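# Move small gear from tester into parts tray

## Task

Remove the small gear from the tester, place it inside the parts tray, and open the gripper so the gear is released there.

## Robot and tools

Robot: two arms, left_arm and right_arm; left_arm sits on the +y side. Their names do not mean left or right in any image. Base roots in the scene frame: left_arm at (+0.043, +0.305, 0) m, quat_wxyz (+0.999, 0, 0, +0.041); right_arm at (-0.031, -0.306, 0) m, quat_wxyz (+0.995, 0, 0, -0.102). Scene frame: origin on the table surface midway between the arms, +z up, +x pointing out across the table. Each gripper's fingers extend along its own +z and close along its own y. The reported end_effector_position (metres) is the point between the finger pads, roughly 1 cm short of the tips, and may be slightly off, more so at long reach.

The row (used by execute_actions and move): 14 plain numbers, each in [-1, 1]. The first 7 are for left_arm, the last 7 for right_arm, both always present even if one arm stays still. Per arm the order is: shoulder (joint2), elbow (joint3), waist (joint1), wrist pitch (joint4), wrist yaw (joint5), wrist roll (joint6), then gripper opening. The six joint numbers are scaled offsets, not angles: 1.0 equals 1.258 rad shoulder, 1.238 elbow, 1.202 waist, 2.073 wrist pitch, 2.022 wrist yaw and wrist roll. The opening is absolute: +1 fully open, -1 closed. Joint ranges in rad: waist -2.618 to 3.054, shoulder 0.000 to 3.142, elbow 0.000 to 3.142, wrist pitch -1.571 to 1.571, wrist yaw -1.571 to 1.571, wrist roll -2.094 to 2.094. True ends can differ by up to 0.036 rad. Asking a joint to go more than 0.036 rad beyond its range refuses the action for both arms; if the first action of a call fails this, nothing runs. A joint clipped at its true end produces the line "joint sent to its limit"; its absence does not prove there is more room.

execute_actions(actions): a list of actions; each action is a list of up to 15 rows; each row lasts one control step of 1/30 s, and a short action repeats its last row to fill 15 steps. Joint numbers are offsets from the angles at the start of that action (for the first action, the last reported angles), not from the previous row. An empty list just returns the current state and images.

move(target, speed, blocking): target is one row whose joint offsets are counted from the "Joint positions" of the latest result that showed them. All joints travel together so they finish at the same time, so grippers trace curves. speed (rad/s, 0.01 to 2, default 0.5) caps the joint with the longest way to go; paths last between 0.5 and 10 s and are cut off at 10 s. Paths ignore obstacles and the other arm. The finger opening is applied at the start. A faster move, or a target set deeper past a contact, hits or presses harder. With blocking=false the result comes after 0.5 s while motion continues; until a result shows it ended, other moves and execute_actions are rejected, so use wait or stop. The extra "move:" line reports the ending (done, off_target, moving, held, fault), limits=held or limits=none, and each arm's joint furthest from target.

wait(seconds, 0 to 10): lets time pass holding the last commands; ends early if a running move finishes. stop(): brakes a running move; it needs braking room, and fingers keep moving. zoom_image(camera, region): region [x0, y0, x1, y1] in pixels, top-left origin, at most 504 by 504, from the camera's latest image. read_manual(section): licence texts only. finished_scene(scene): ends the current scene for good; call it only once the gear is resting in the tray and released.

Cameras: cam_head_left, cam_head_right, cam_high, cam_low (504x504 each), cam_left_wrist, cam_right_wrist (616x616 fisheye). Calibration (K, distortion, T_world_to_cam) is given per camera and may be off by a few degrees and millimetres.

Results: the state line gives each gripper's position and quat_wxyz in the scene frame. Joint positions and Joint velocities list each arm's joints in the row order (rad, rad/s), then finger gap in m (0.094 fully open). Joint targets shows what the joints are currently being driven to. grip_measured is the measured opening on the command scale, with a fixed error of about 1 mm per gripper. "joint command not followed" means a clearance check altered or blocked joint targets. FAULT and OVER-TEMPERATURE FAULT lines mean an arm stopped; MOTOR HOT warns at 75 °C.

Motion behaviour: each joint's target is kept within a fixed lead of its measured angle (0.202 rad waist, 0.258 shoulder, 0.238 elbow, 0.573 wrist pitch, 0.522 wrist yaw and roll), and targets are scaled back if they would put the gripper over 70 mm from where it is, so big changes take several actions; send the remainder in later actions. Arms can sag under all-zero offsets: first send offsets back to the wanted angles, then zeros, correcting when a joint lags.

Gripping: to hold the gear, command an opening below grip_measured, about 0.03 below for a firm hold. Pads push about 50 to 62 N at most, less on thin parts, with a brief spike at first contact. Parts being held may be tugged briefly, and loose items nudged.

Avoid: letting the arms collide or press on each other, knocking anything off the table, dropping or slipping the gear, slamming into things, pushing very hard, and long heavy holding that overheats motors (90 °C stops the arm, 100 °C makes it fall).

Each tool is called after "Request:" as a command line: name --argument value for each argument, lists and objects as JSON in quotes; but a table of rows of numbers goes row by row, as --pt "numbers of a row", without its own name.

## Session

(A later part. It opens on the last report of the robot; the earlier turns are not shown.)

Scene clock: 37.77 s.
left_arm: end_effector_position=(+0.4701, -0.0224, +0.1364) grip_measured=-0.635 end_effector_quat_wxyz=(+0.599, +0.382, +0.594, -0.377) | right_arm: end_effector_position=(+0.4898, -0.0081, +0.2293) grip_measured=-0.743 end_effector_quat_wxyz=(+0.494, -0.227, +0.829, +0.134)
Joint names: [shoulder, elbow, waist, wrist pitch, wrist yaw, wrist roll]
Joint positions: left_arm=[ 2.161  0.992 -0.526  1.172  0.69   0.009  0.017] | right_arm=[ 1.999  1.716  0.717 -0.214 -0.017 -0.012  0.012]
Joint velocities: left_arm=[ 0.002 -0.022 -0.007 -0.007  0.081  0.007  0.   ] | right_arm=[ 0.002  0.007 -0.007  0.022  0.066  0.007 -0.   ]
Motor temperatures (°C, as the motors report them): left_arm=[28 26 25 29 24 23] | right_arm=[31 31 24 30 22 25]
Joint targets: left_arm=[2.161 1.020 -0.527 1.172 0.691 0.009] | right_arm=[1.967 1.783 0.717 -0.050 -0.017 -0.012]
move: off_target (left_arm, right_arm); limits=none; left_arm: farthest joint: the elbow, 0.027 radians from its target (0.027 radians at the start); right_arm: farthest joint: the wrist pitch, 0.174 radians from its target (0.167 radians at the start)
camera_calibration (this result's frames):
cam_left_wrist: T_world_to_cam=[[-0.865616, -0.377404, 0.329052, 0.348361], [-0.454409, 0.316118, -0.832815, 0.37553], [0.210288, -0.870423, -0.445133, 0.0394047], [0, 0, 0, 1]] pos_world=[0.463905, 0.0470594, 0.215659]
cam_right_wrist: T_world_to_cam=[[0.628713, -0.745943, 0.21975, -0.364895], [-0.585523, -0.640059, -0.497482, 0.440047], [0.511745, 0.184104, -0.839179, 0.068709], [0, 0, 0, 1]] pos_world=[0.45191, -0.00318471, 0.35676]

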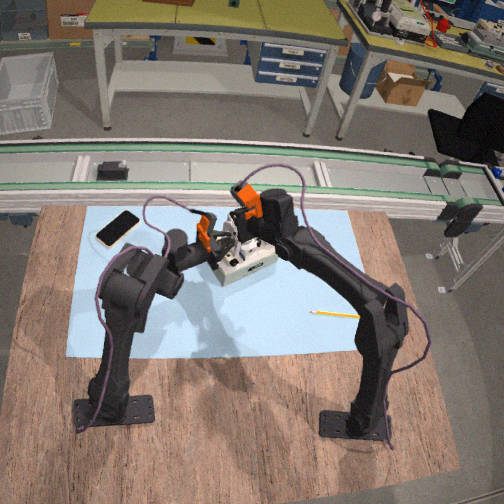

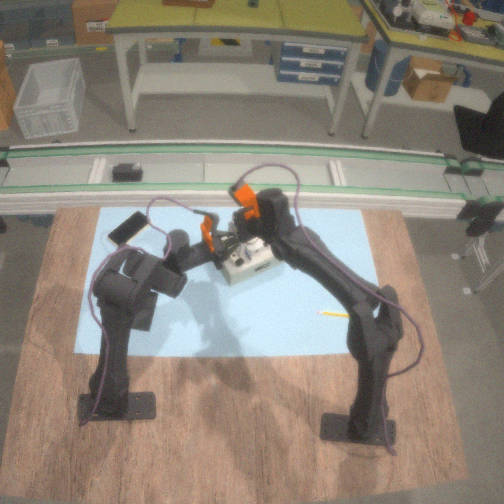

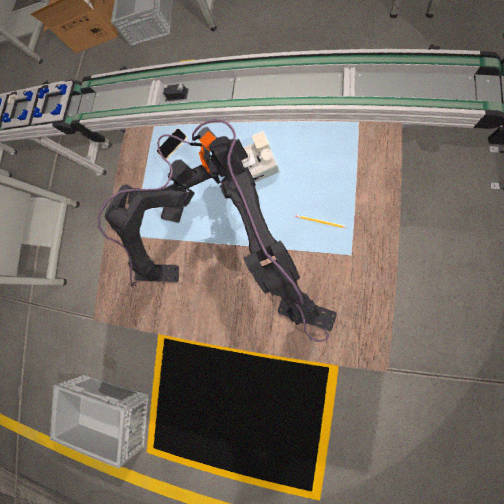

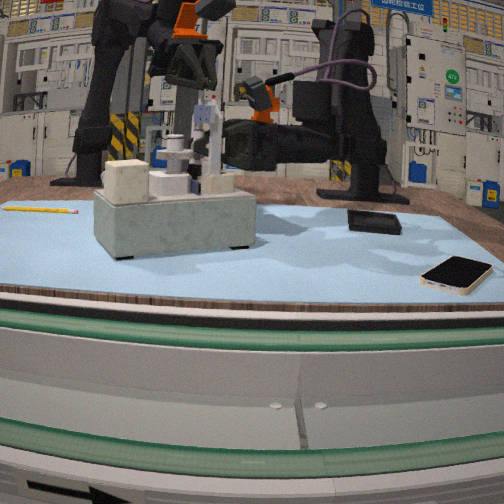

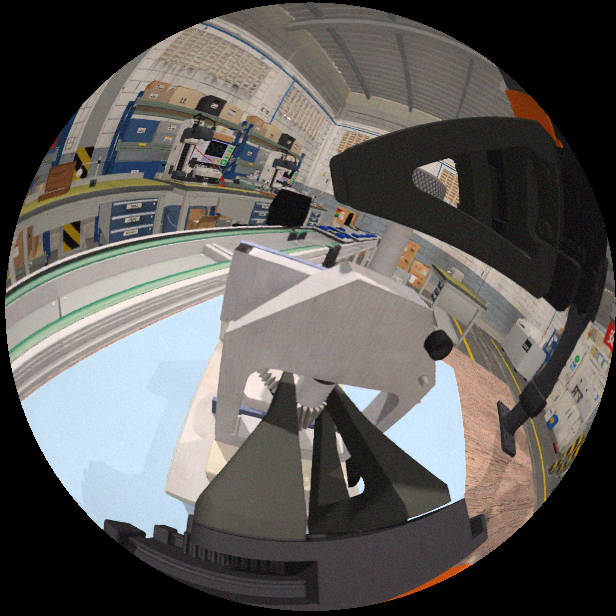

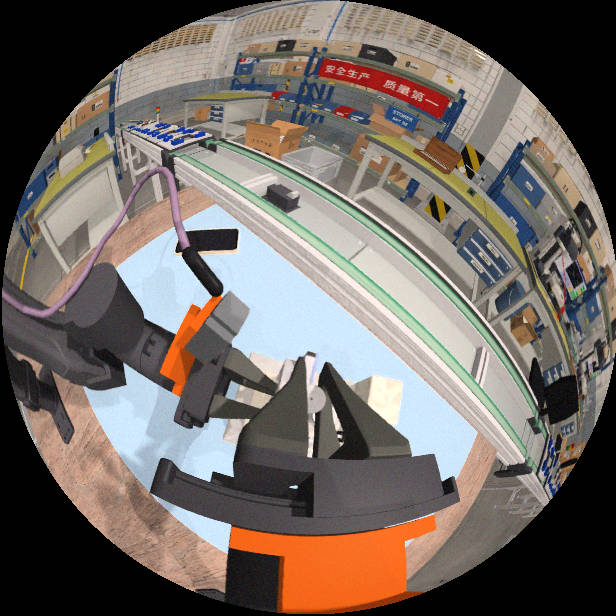

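Request:
move --target '[0,0.022,0,0,0,0,-1,-0.06,0.19,0,0.2,0,0,-1]' --speed 0.1

Request:
execute_actions --actions '[[[-0.01,0.035,0,0,0,0,-1,-0.05,0.19,0,0.25,0,0,-1]],[[0,0,0,0,0,0,-1,0,0,0,0,0,0,-1]]]'

Request:
zoom_image --camera "cam_low" --region '[140, 80, 260, 200]'

Scene clock: 42.30 s.
left_arm: end_effector_position=(+0.4701, -0.0224, +0.1364) grip_measured=-0.635 end_effector_quat_wxyz=(+0.599, +0.382, +0.594, -0.377) | right_arm: end_effector_position=(+0.4896, -0.0082, +0.2360) grip_measured=-0.743 end_effector_quat_wxyz=(+0.491, -0.227, +0.830, +0.133)
Joint names: [shoulder, elbow, waist, wrist pitch, wrist yaw, wrist roll]
Joint positions: left_arm=[ 2.161  0.992 -0.526  1.172  0.69   0.009  0.017] | right_arm=[ 2.     1.748  0.717 -0.251 -0.017 -0.012  0.012]
Joint velocities: left_arm=[-0.002  0.007  0.017 -0.007  0.081 -0.125 -0.001] | right_arm=[-0.017 -0.012  0.002 -0.037  0.022 -0.007 -0.   ]
Motor temperatures (°C, as the motors report them): left_arm=[28 26 25 29 24 23] | right_arm=[32 32 24 32 22 25]
Joint targets: left_arm=[2.161 1.019 -0.526 1.172 0.690 0.009] | right_arm=[1.972 1.822 0.717 -0.088 -0.017 -0.012]
move: off_target (left_arm, right_arm); limits=none; left_arm: farthest joint: the elbow, 0.027 radians from its target (0.027 radians at the start); right_arm: farthest joint: the wrist pitch, 0.452 radians from its target (0.415 radians at the start)
camera_calibration (this result's frames):
cam_left_wrist: T_world_to_cam=[[-0.865616, -0.377404, 0.329052, 0.348361], [-0.454409, 0.316118, -0.832815, 0.37553], [0.210288, -0.870423, -0.445133, 0.0394047], [0, 0, 0, 1]] pos_world=[0.463905, 0.0470594, 0.215659]
cam_right_wrist: T_world_to_cam=[[0.629733, -0.745369, 0.218772, -0.366596], [-0.587828, -0.641355, -0.493073, 0.443279], [0.507832, 0.181904, -0.842032, 0.0770597], [0, 0, 0, 1]] pos_world=[0.452297, -0.00296745, 0.363657]

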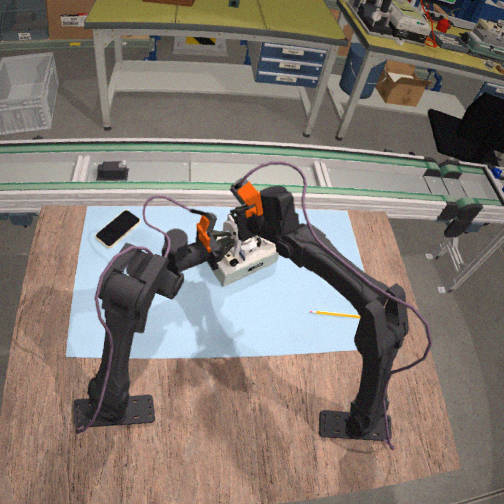

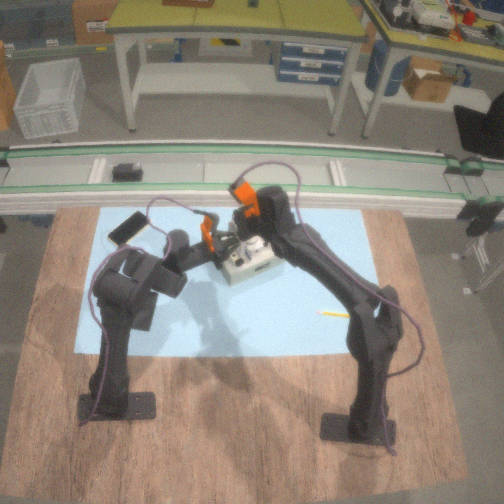

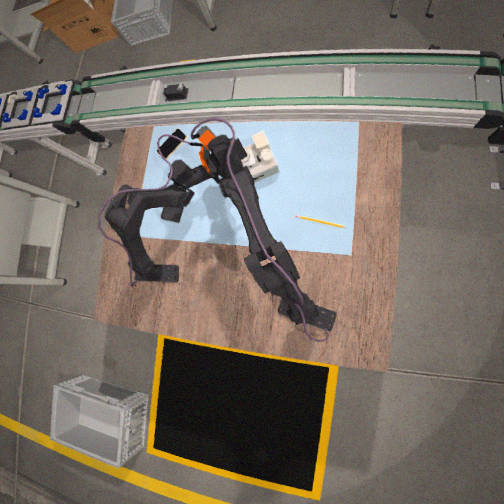

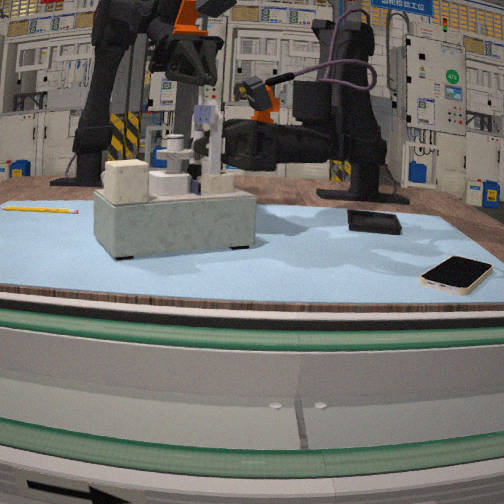

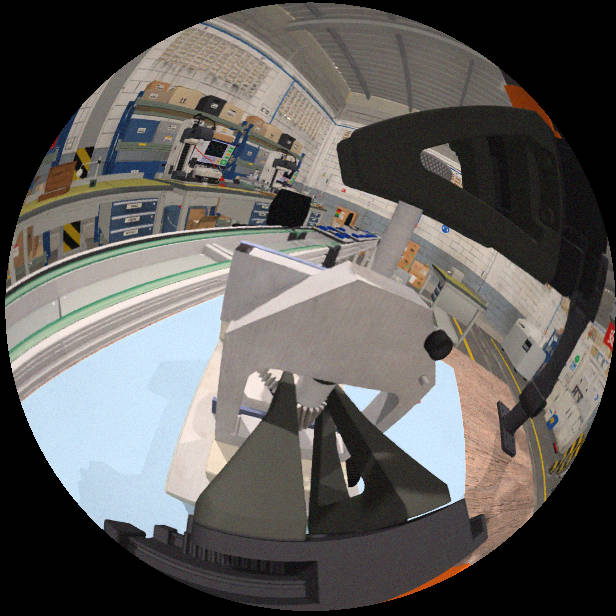

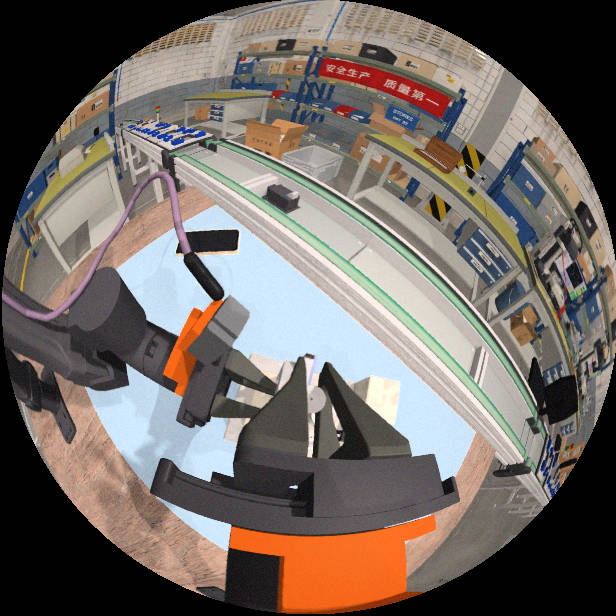

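Scene clock: 43.30 s.
left_arm: end_effector_position=(+0.4699, -0.0228, +0.1365) grip_measured=-0.635 end_effector_quat_wxyz=(+0.598, +0.383, +0.594, -0.378) | right_arm: end_effector_position=(+0.4891, -0.0085, +0.2264) grip_measured=-0.743 end_effector_quat_wxyz=(+0.477, -0.229, +0.838, +0.129)
Joint names: [shoulder, elbow, waist, wrist pitch, wrist yaw, wrist roll]
Joint positions: left_arm=[ 2.161  0.994 -0.526  1.17   0.693  0.009  0.017] | right_arm=[ 2.015  1.76   0.717 -0.282 -0.017 -0.012  0.012]
Joint velocities: left_arm=[-0.012 -0.002  0.007  0.007 -0.022  0.022 -0.   ] | right_arm=[ 0.012 -0.007  0.002  0.037 -0.007  0.037 -0.   ]
Motor temperatures (°C, as the motors report them): left_arm=[28 26 25 29 24 23] | right_arm=[32 32 24 32 22 25]
Joint targets: left_arm=[2.161 0.995 -0.526 1.172 0.690 0.009] | right_arm=[2.007 1.763 0.717 -0.271 -0.017 -0.012]
camera_calibration (this result's frames):
cam_left_wrist: T_world_to_cam=[[-0.866538, -0.374871, 0.329521, 0.348471], [-0.454013, 0.317783, -0.832398, 0.375491], [0.207326, -0.870911, -0.445567, 0.040589], [0, 0, 0, 1]] pos_world=[0.464026, 0.0466563, 0.215815]
cam_right_wrist: T_world_to_cam=[[0.636044, -0.741821, 0.212485, -0.366004], [-0.601848, -0.649237, -0.465048, 0.438461], [0.482936, 0.167907, -0.859407, 0.085228], [0, 0, 0, 1]] pos_world=[0.455522, -0.00115426, 0.354922]

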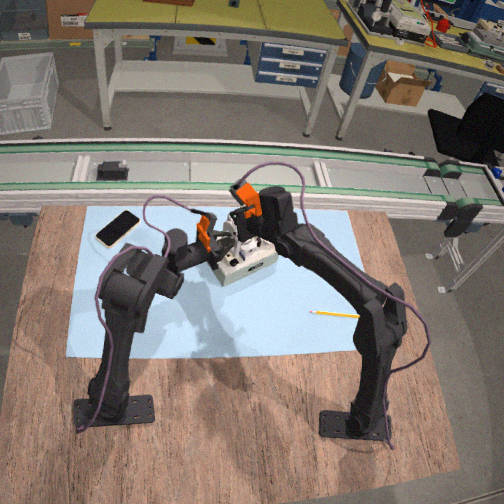

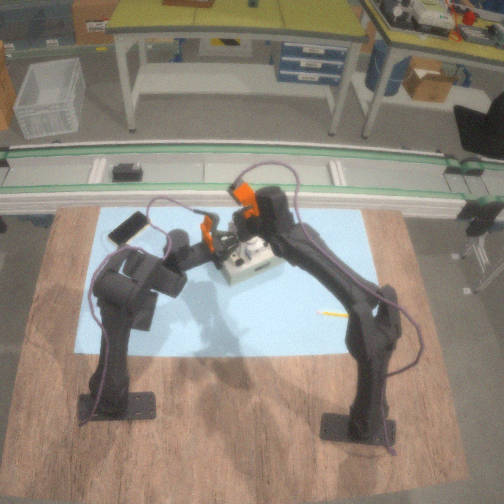

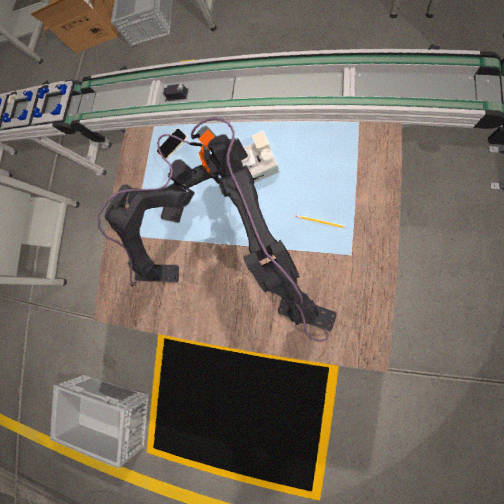

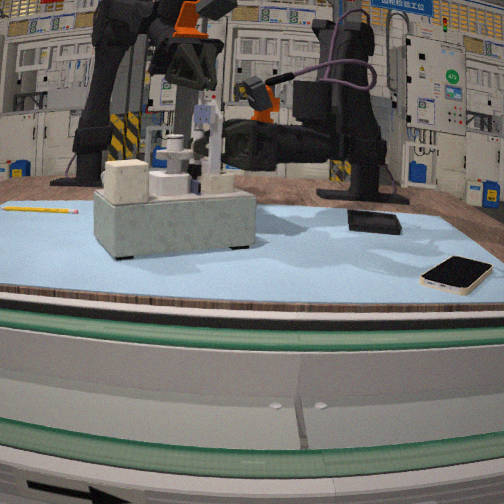

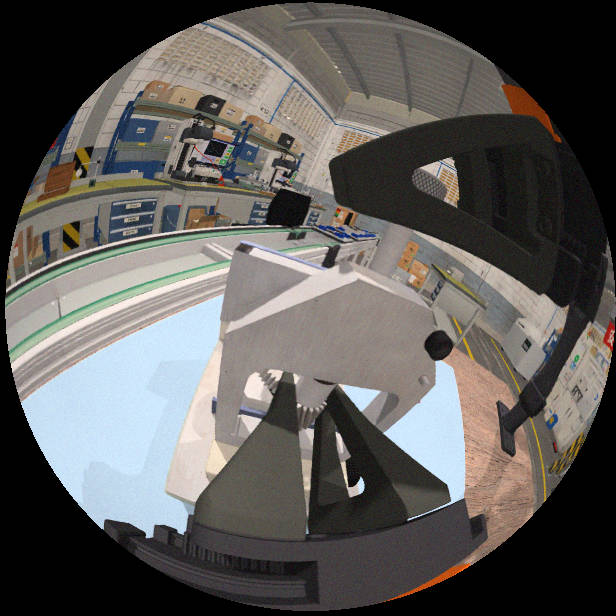

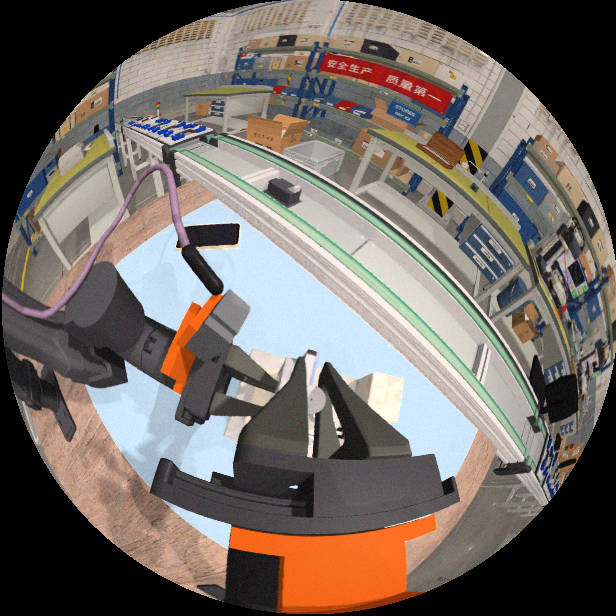

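Region (140, 80, 260, 200) of cam_low's 504x504 image, scaled by 4.200, with more detail than that image has.

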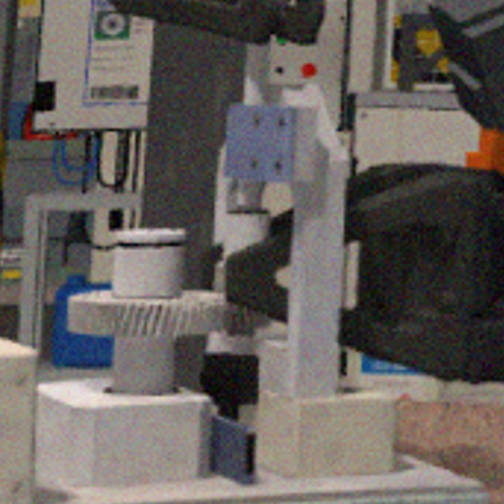

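Request:
execute_actions --actions '[[[0,0.02,0,0,0,0,-1,-0.06,0.19,0,0.25,0,0,-1]],[[0,0.01,0,0,0,0,-1,-0.06,0.19,0,0.25,0,0,-1]],[[0,0.01,0,0,0,0,-1,-0.06,0.19,0,0.25,0,0,-1]],[[-0.03,0.02,0,0,0,0,-1,-0.06,0.19,0,0.25,0,0,-1]],[[-0.03,0.01,0,0,0,0,-1,-0.06,0.19,0,0.25,0,0,-1]],[[-0.03,-0.015,0.03,0.01,0.016,0,-1,-0.06,0.19,0,0.25,0,0,-1]],[[-0.025,-0.02,0.03,0.01,0.016,0,-1,-0.06,0.19,0,0.25,0,0,-1]],[[-0.025,-0.02,0.03,0.01,0.016,0,-1,-0.06,0.19,0,0.25,0,0,-1]]]'

Request:
zoom_image --camera "cam_low" --region '[140, 80, 300, 200]'

Scene clock: 47.57 s.
left_arm: end_effector_position=(+0.4723, +0.0082, +0.1313) grip_measured=-0.635 end_effector_quat_wxyz=(+0.592, +0.383, +0.599, -0.380) | right_arm: end_effector_position=(+0.4898, -0.0081, +0.2355) grip_measured=-0.743 end_effector_quat_wxyz=(+0.469, -0.230, +0.843, +0.127)
Joint names: [shoulder, elbow, waist, wrist pitch, wrist yaw, wrist roll]
Joint positions: left_arm=[ 2.145  0.948 -0.448  1.181  0.774  0.009  0.017] | right_arm=[ 2.029  1.834  0.717 -0.36  -0.017 -0.012  0.012]
Joint velocities: left_arm=[-0.002  0.007 -0.012  0.051  0.037 -0.066 -0.001] | right_arm=[-0.002  0.007 -0.012  0.007 -0.037 -0.022 -0.001]
Motor temperatures (°C, as the motors report them): left_arm=[29 26 25 29 24 23] | right_arm=[33 33 24 33 22 25]
Joint targets: left_arm=[2.117 0.943 -0.434 1.197 0.773 0.009] | right_arm=[2.005 1.911 0.717 -0.191 -0.017 -0.012]
camera_calibration (this result's frames):
cam_left_wrist: T_world_to_cam=[[-0.862589, -0.373954, 0.340733, 0.360484], [-0.465842, 0.324433, -0.823246, 0.366757], [0.197311, -0.868851, -0.454056, 0.0706261], [0, 0, 0, 1]] pos_world=[0.467865, 0.07718, 0.21117]
cam_right_wrist: T_world_to_cam=[[0.639546, -0.739852, 0.208806, -0.368941], [-0.609446, -0.653509, -0.448889, 0.443307], [0.468568, 0.159829, -0.868849, 0.101862], [0, 0, 0, 1]] pos_world=[0.458397, 0.000462382, 0.364535]

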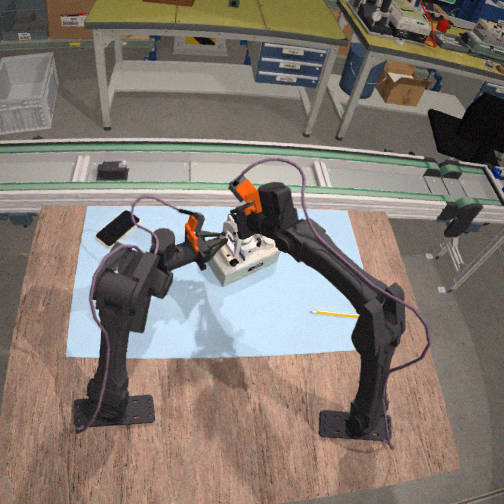

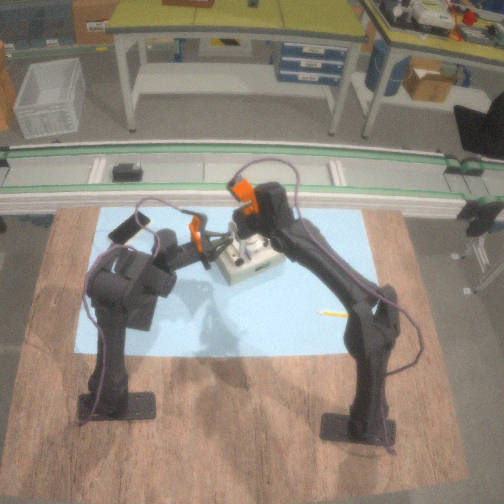

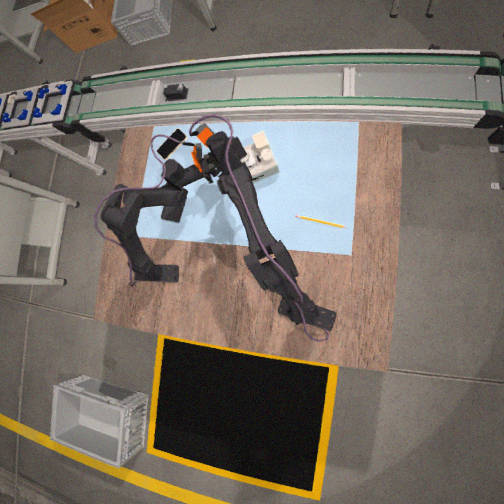

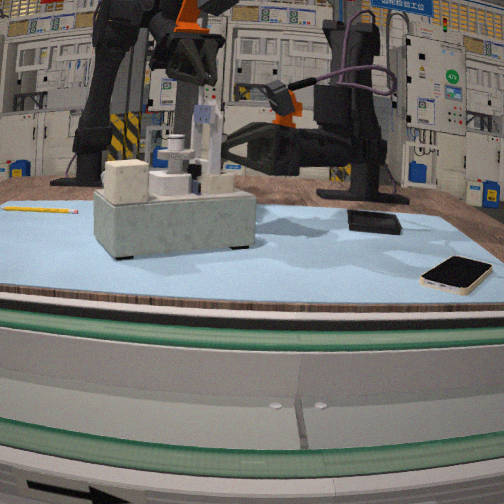

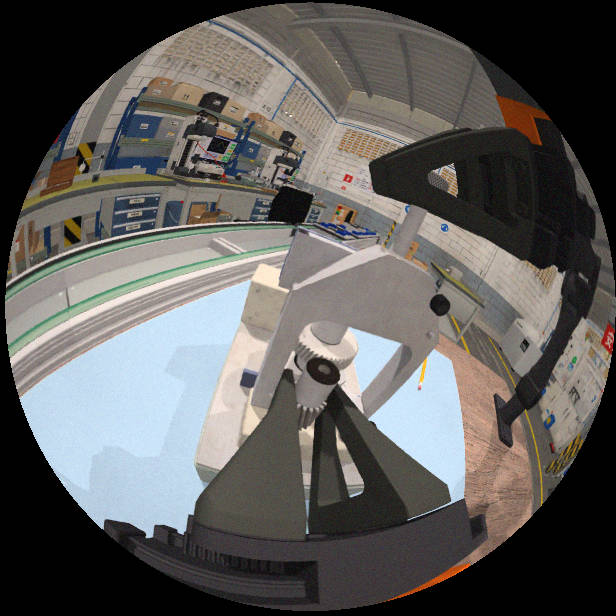

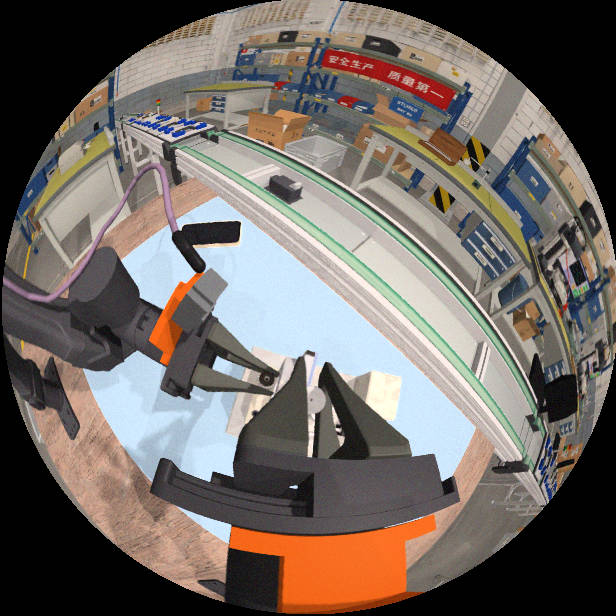

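Region (140, 80, 300, 200) of cam_low's 504x504 image, scaled by 3.150, with more detail than that image has; it fills the top 378 rows of this view, and the rest is white.

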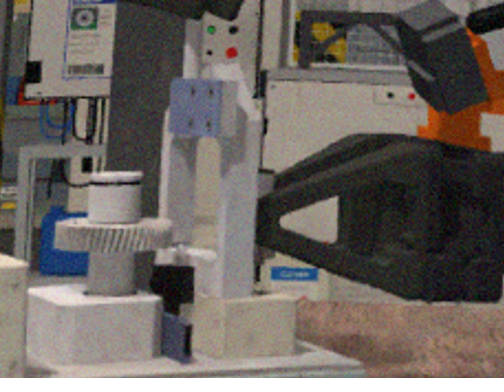

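Request:
move --target '[-0.1,-0.1,0.09,0,0.03,0,-1,0,0.03,0,0.02,0,0,0]' --speed 0.3

Request:
move --target '[-0.66,-0.1,0.06,-0.85,-0.41,0,-1,-0.1,-0.1,0,0,0,0,1]' --speed 0.7

Scene clock: 48.90 s.
left_arm: end_effector_position=(+0.4677, +0.0563, +0.1380) grip_measured=-0.635 end_effector_quat_wxyz=(+0.594, +0.365, +0.616, -0.367) | right_arm: end_effector_position=(+0.4934, -0.0060, +0.2432) grip_measured=-0.003 end_effector_quat_wxyz=(+0.482, -0.229, +0.836, +0.131)
Joint names: [shoulder, elbow, waist, wrist pitch, wrist yaw, wrist roll]
Joint positions: left_arm=[ 2.046  0.834 -0.344  1.174  0.825  0.009  0.017] | right_arm=[ 2.031  1.842  0.717 -0.337 -0.017 -0.012  0.047]
Joint velocities: left_arm=[-0.007 -0.007 -0.007 -0.037 -0.11   0.081 -0.   ] | right_arm=[ 0.012  0.007 -0.012 -0.037 -0.007 -0.007  0.   ]
Motor temperatures (°C, as the motors report them): left_arm=[29 26 25 29 24 23] | right_arm=[33 33 24 33 22 25]
Joint targets: left_arm=[2.019 0.825 -0.340 1.182 0.835 0.009] | right_arm=[2.029 1.871 0.717 -0.319 -0.017 -0.012]
move: off_target (left_arm, right_arm); limits=none; left_arm: farthest joint: the shoulder, 0.027 radians from its target (0.125 radians at the start); right_arm: farthest joint: the elbow, 0.029 radians from its target (0.037 radians at the start)
camera_calibration (this result's frames):
cam_left_wrist: T_world_to_cam=[[-0.834212, -0.4203, 0.356984, 0.359347], [-0.500095, 0.303829, -0.810921, 0.369966], [0.232369, -0.855006, -0.463648, 0.100501], [0, 0, 0, 1]] pos_world=[0.461436, 0.124556, 0.218329]
cam_right_wrist: T_world_to_cam=[[0.634127, -0.742898, 0.21444, -0.370063], [-0.597634, -0.646868, -0.473704, 0.450518], [0.490628, 0.172232, -0.854178, 0.0921316], [0, 0, 0, 1]] pos_world=[0.458709, 0.000637985, 0.371465]

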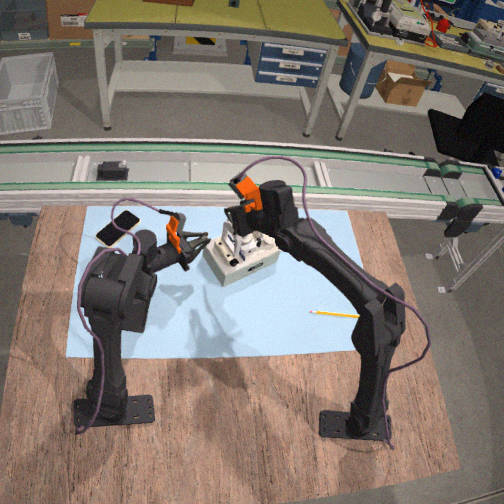

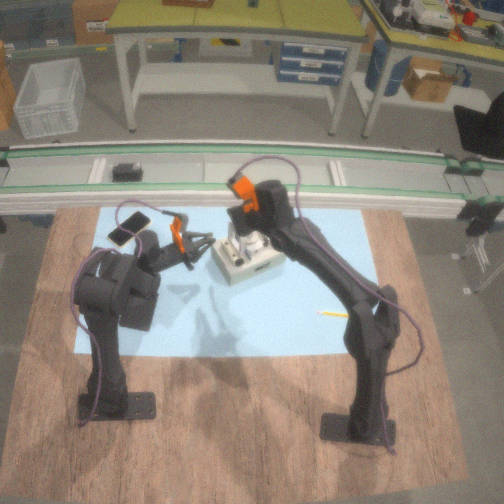

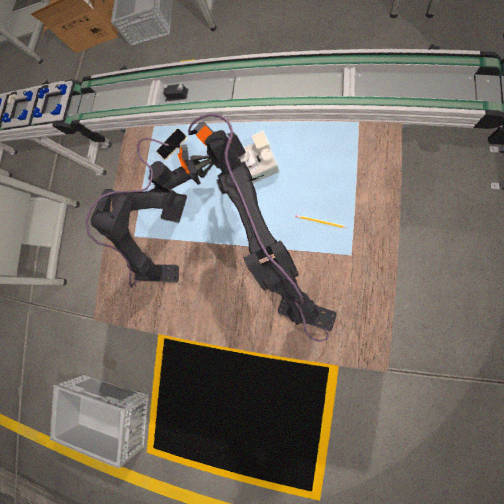

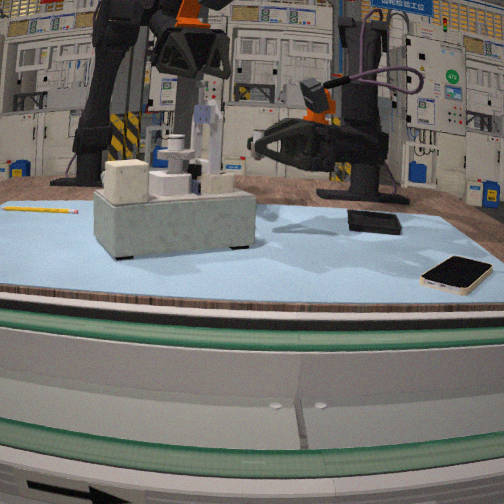

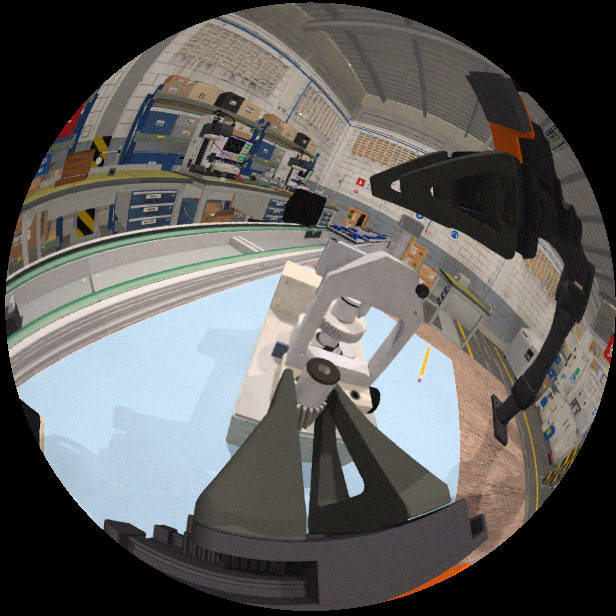

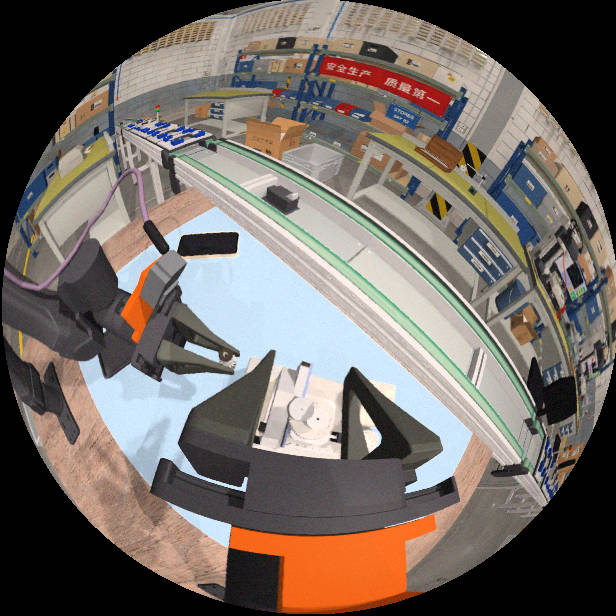

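Scene clock: 52.20 s.
left_arm: end_effector_position=(+0.3248, +0.2476, +0.0746) grip_measured=-0.634 end_effector_quat_wxyz=(+0.228, +0.103, +0.968, -0.025) | right_arm: end_effector_position=(+0.4711, -0.0186, +0.2412) grip_measured=+0.999 end_effector_quat_wxyz=(+0.471, -0.230, +0.842, +0.128)
Joint names: [shoulder, elbow, waist, wrist pitch, wrist yaw, wrist roll]
Joint positions: left_arm=[ 1.241  0.713 -0.283 -0.581  0.006  0.009  0.017] | right_arm=[ 1.938  1.724  0.717 -0.338 -0.017 -0.012  0.094]
Joint velocities: left_arm=[ 0.002 -0.012  0.022  0.037 -0.081  0.066 -0.   ] | right_arm=[ 0.002 -0.007  0.007 -0.066 -0.066 -0.037 -0.001]
Motor temperatures (°C, as the motors report them): left_arm=[29 26 25 29 24 23] | right_arm=[33 32 24 32 22 25]
Joint targets: left_arm=[1.216 0.711 -0.272 -0.588 -0.004 0.009] | right_arm=[1.906 1.719 0.717 -0.337 -0.017 -0.012]
move: off_target (left_arm, right_arm); limits=none; left_arm: farthest joint: the shoulder, 0.025 radians from its target (0.830 radians at the start); right_arm: farthest joint: the shoulder, 0.033 radians from its target (0.126 radians at the start)
camera_calibration (this result's frames):
cam_left_wrist: T_world_to_cam=[[0.0890436, -0.980722, 0.17394, 0.195729], [-0.994992, -0.0796239, 0.060416, 0.379649], [-0.0454015, -0.178449, -0.982901, 0.229292], [0, 0, 0, 1]] pos_world=[0.370729, 0.263102, 0.168389]
cam_right_wrist: T_world_to_cam=[[0.63892, -0.740204, 0.209474, -0.365813], [-0.608098, -0.652751, -0.45181, 0.427633], [0.471166, 0.16129, -0.867172, 0.115694], [0, 0, 0, 1]] pos_world=[0.439257, -0.0102986, 0.370164]

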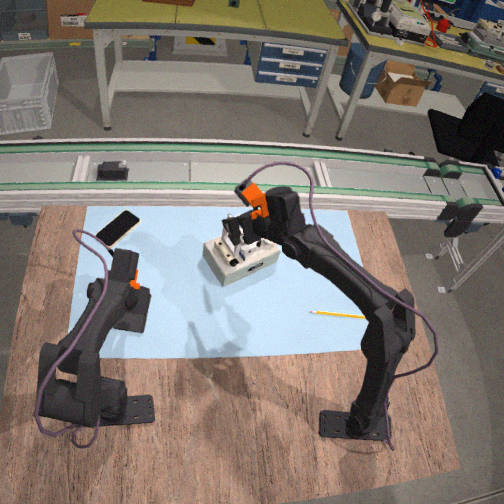

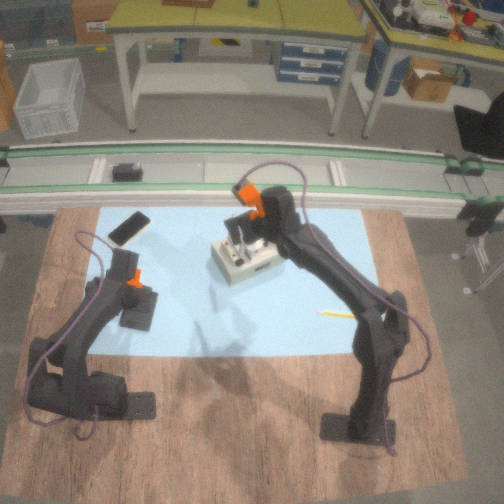

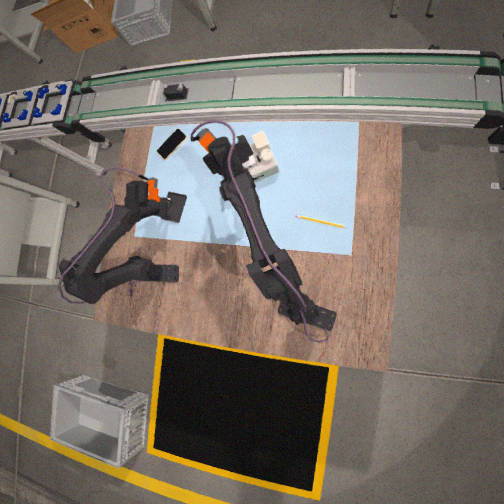

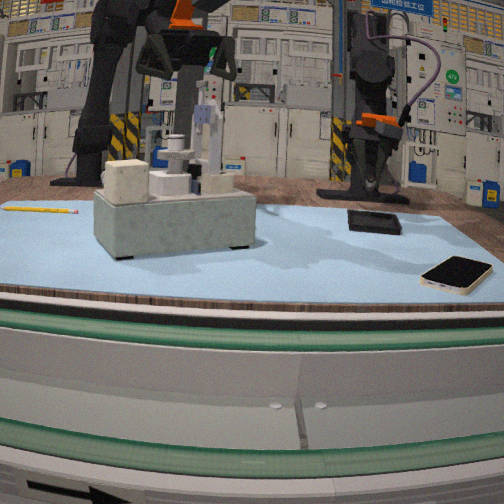

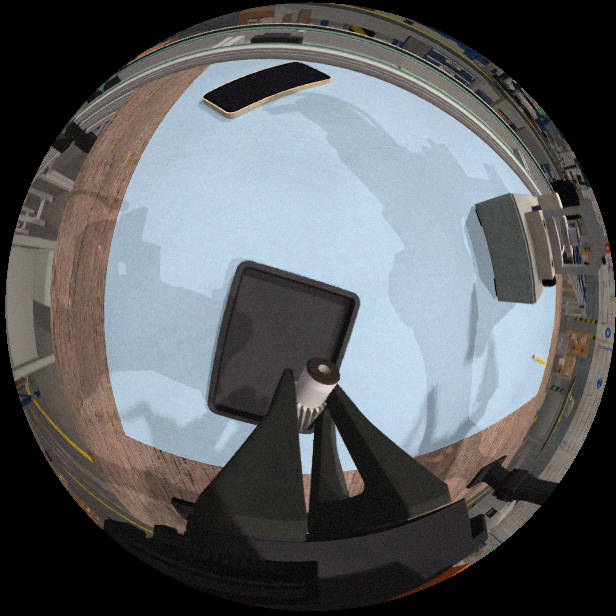

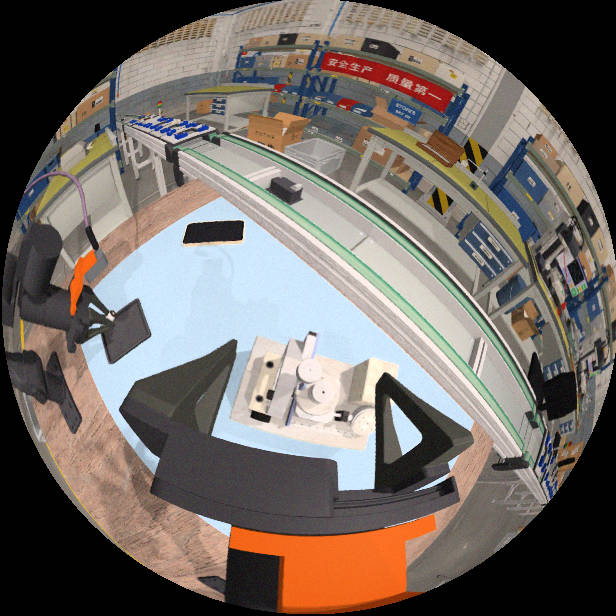

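Request:
move --target '[0.135,0.05,0.09,0,0,0,-1,0,0,0,0,0,0,1]' --speed 0.3

Scene clock: 53.33 s.
left_arm: end_effector_position=(+0.3279, +0.2757, +0.0402) grip_measured=-0.634 end_effector_quat_wxyz=(+0.162, +0.055, +0.985, -0.010) | right_arm: end_effector_position=(+0.4711, -0.0186, +0.2412) grip_measured=+0.999 end_effector_quat_wxyz=(+0.471, -0.230, +0.842, +0.128)
Joint names: [shoulder, elbow, waist, wrist pitch, wrist yaw, wrist roll]
Joint positions: left_arm=[ 1.405  0.743 -0.184 -0.583  0.006  0.009  0.017] | right_arm=[ 1.938  1.724  0.717 -0.338 -0.017 -0.012  0.094]
Joint velocities: left_arm=[-0.012  0.017 -0.027  0.007  0.022 -0.007  0.   ] | right_arm=[ 0.002 -0.012 -0.012 -0.022 -0.051 -0.007 -0.   ]
Motor temperatures (°C, as the motors report them): left_arm=[29 26 25 29 24 23] | right_arm=[33 32 24 32 22 25]
Joint targets: left_arm=[1.410 0.775 -0.174 -0.581 0.006 0.009] | right_arm=[1.938 1.724 0.717 -0.338 -0.017 -0.012]
move: off_target (left_arm); limits=none; left_arm: farthest joint: the elbow, 0.032 radians from its target (0.061 radians at the start); right_arm: farthest joint: the waist, 0.000 radians from its target (0.000 radians at the start)
camera_calibration (this result's frames):
cam_left_wrist: T_world_to_cam=[[0.205968, -0.969382, 0.133698, 0.189081], [-0.965215, -0.178769, 0.190792, 0.399397], [-0.16105, -0.168345, -0.972483, 0.235354], [0, 0, 0, 1]] pos_world=[0.384463, 0.294312, 0.127397]
cam_right_wrist: T_world_to_cam=[[0.63892, -0.740204, 0.209474, -0.365813], [-0.608098, -0.652751, -0.45181, 0.427633], [0.471166, 0.16129, -0.867172, 0.115694], [0, 0, 0, 1]] pos_world=[0.439257, -0.0102986, 0.370164]

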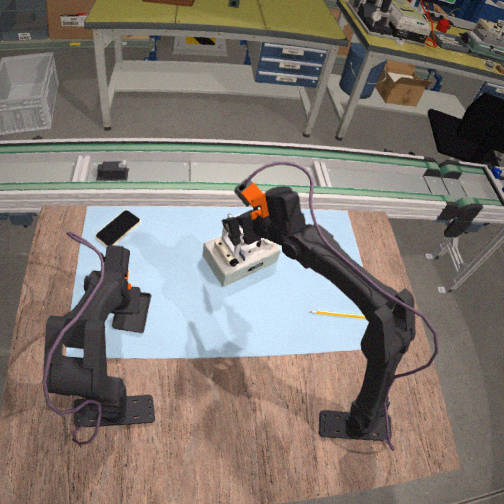

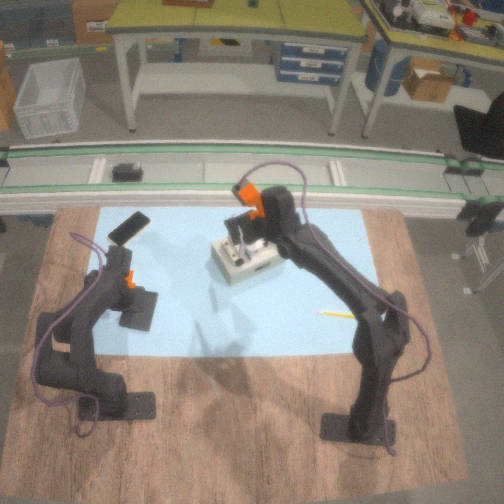

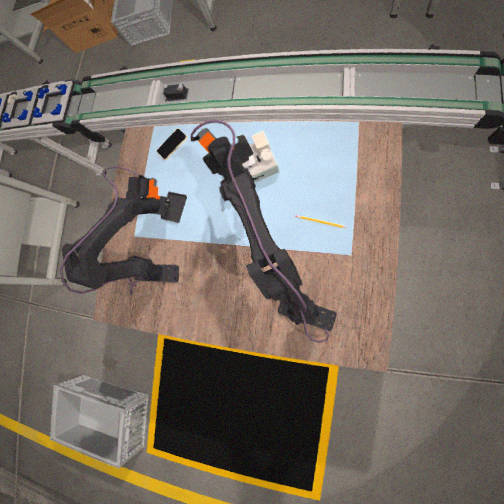

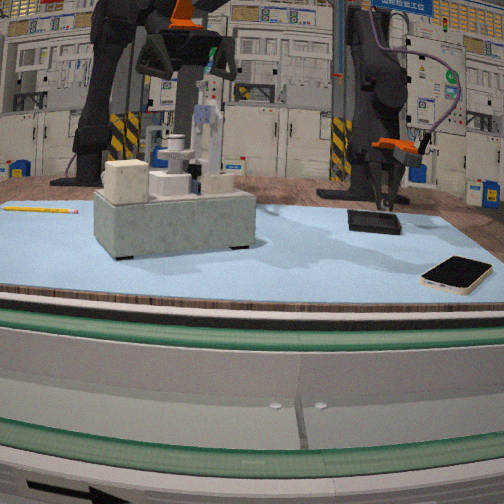

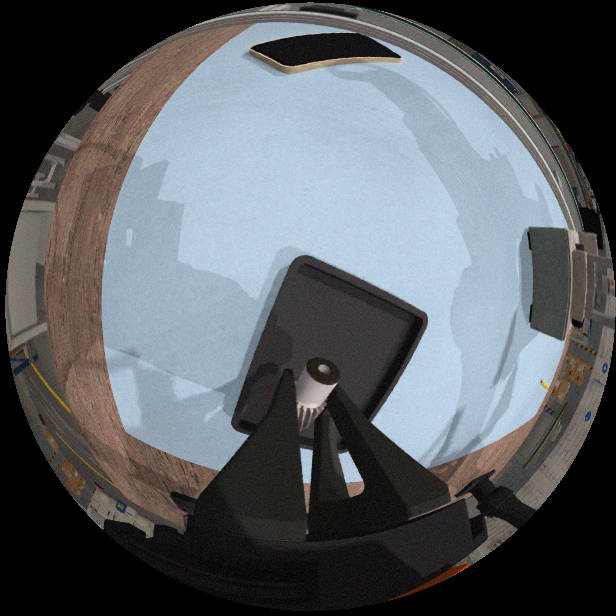

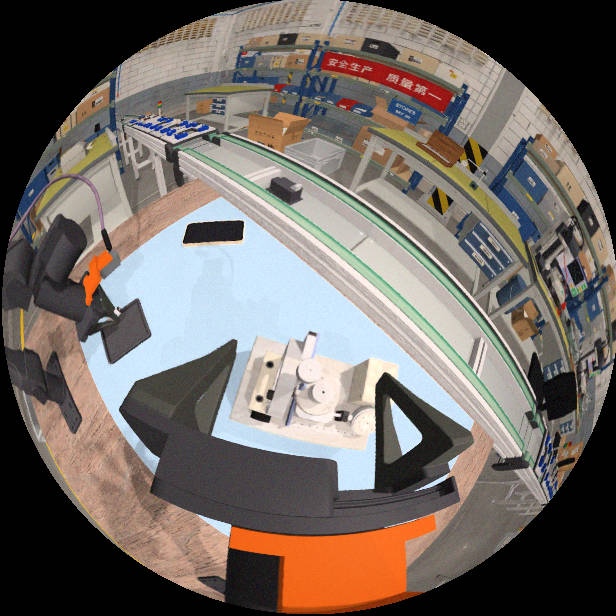

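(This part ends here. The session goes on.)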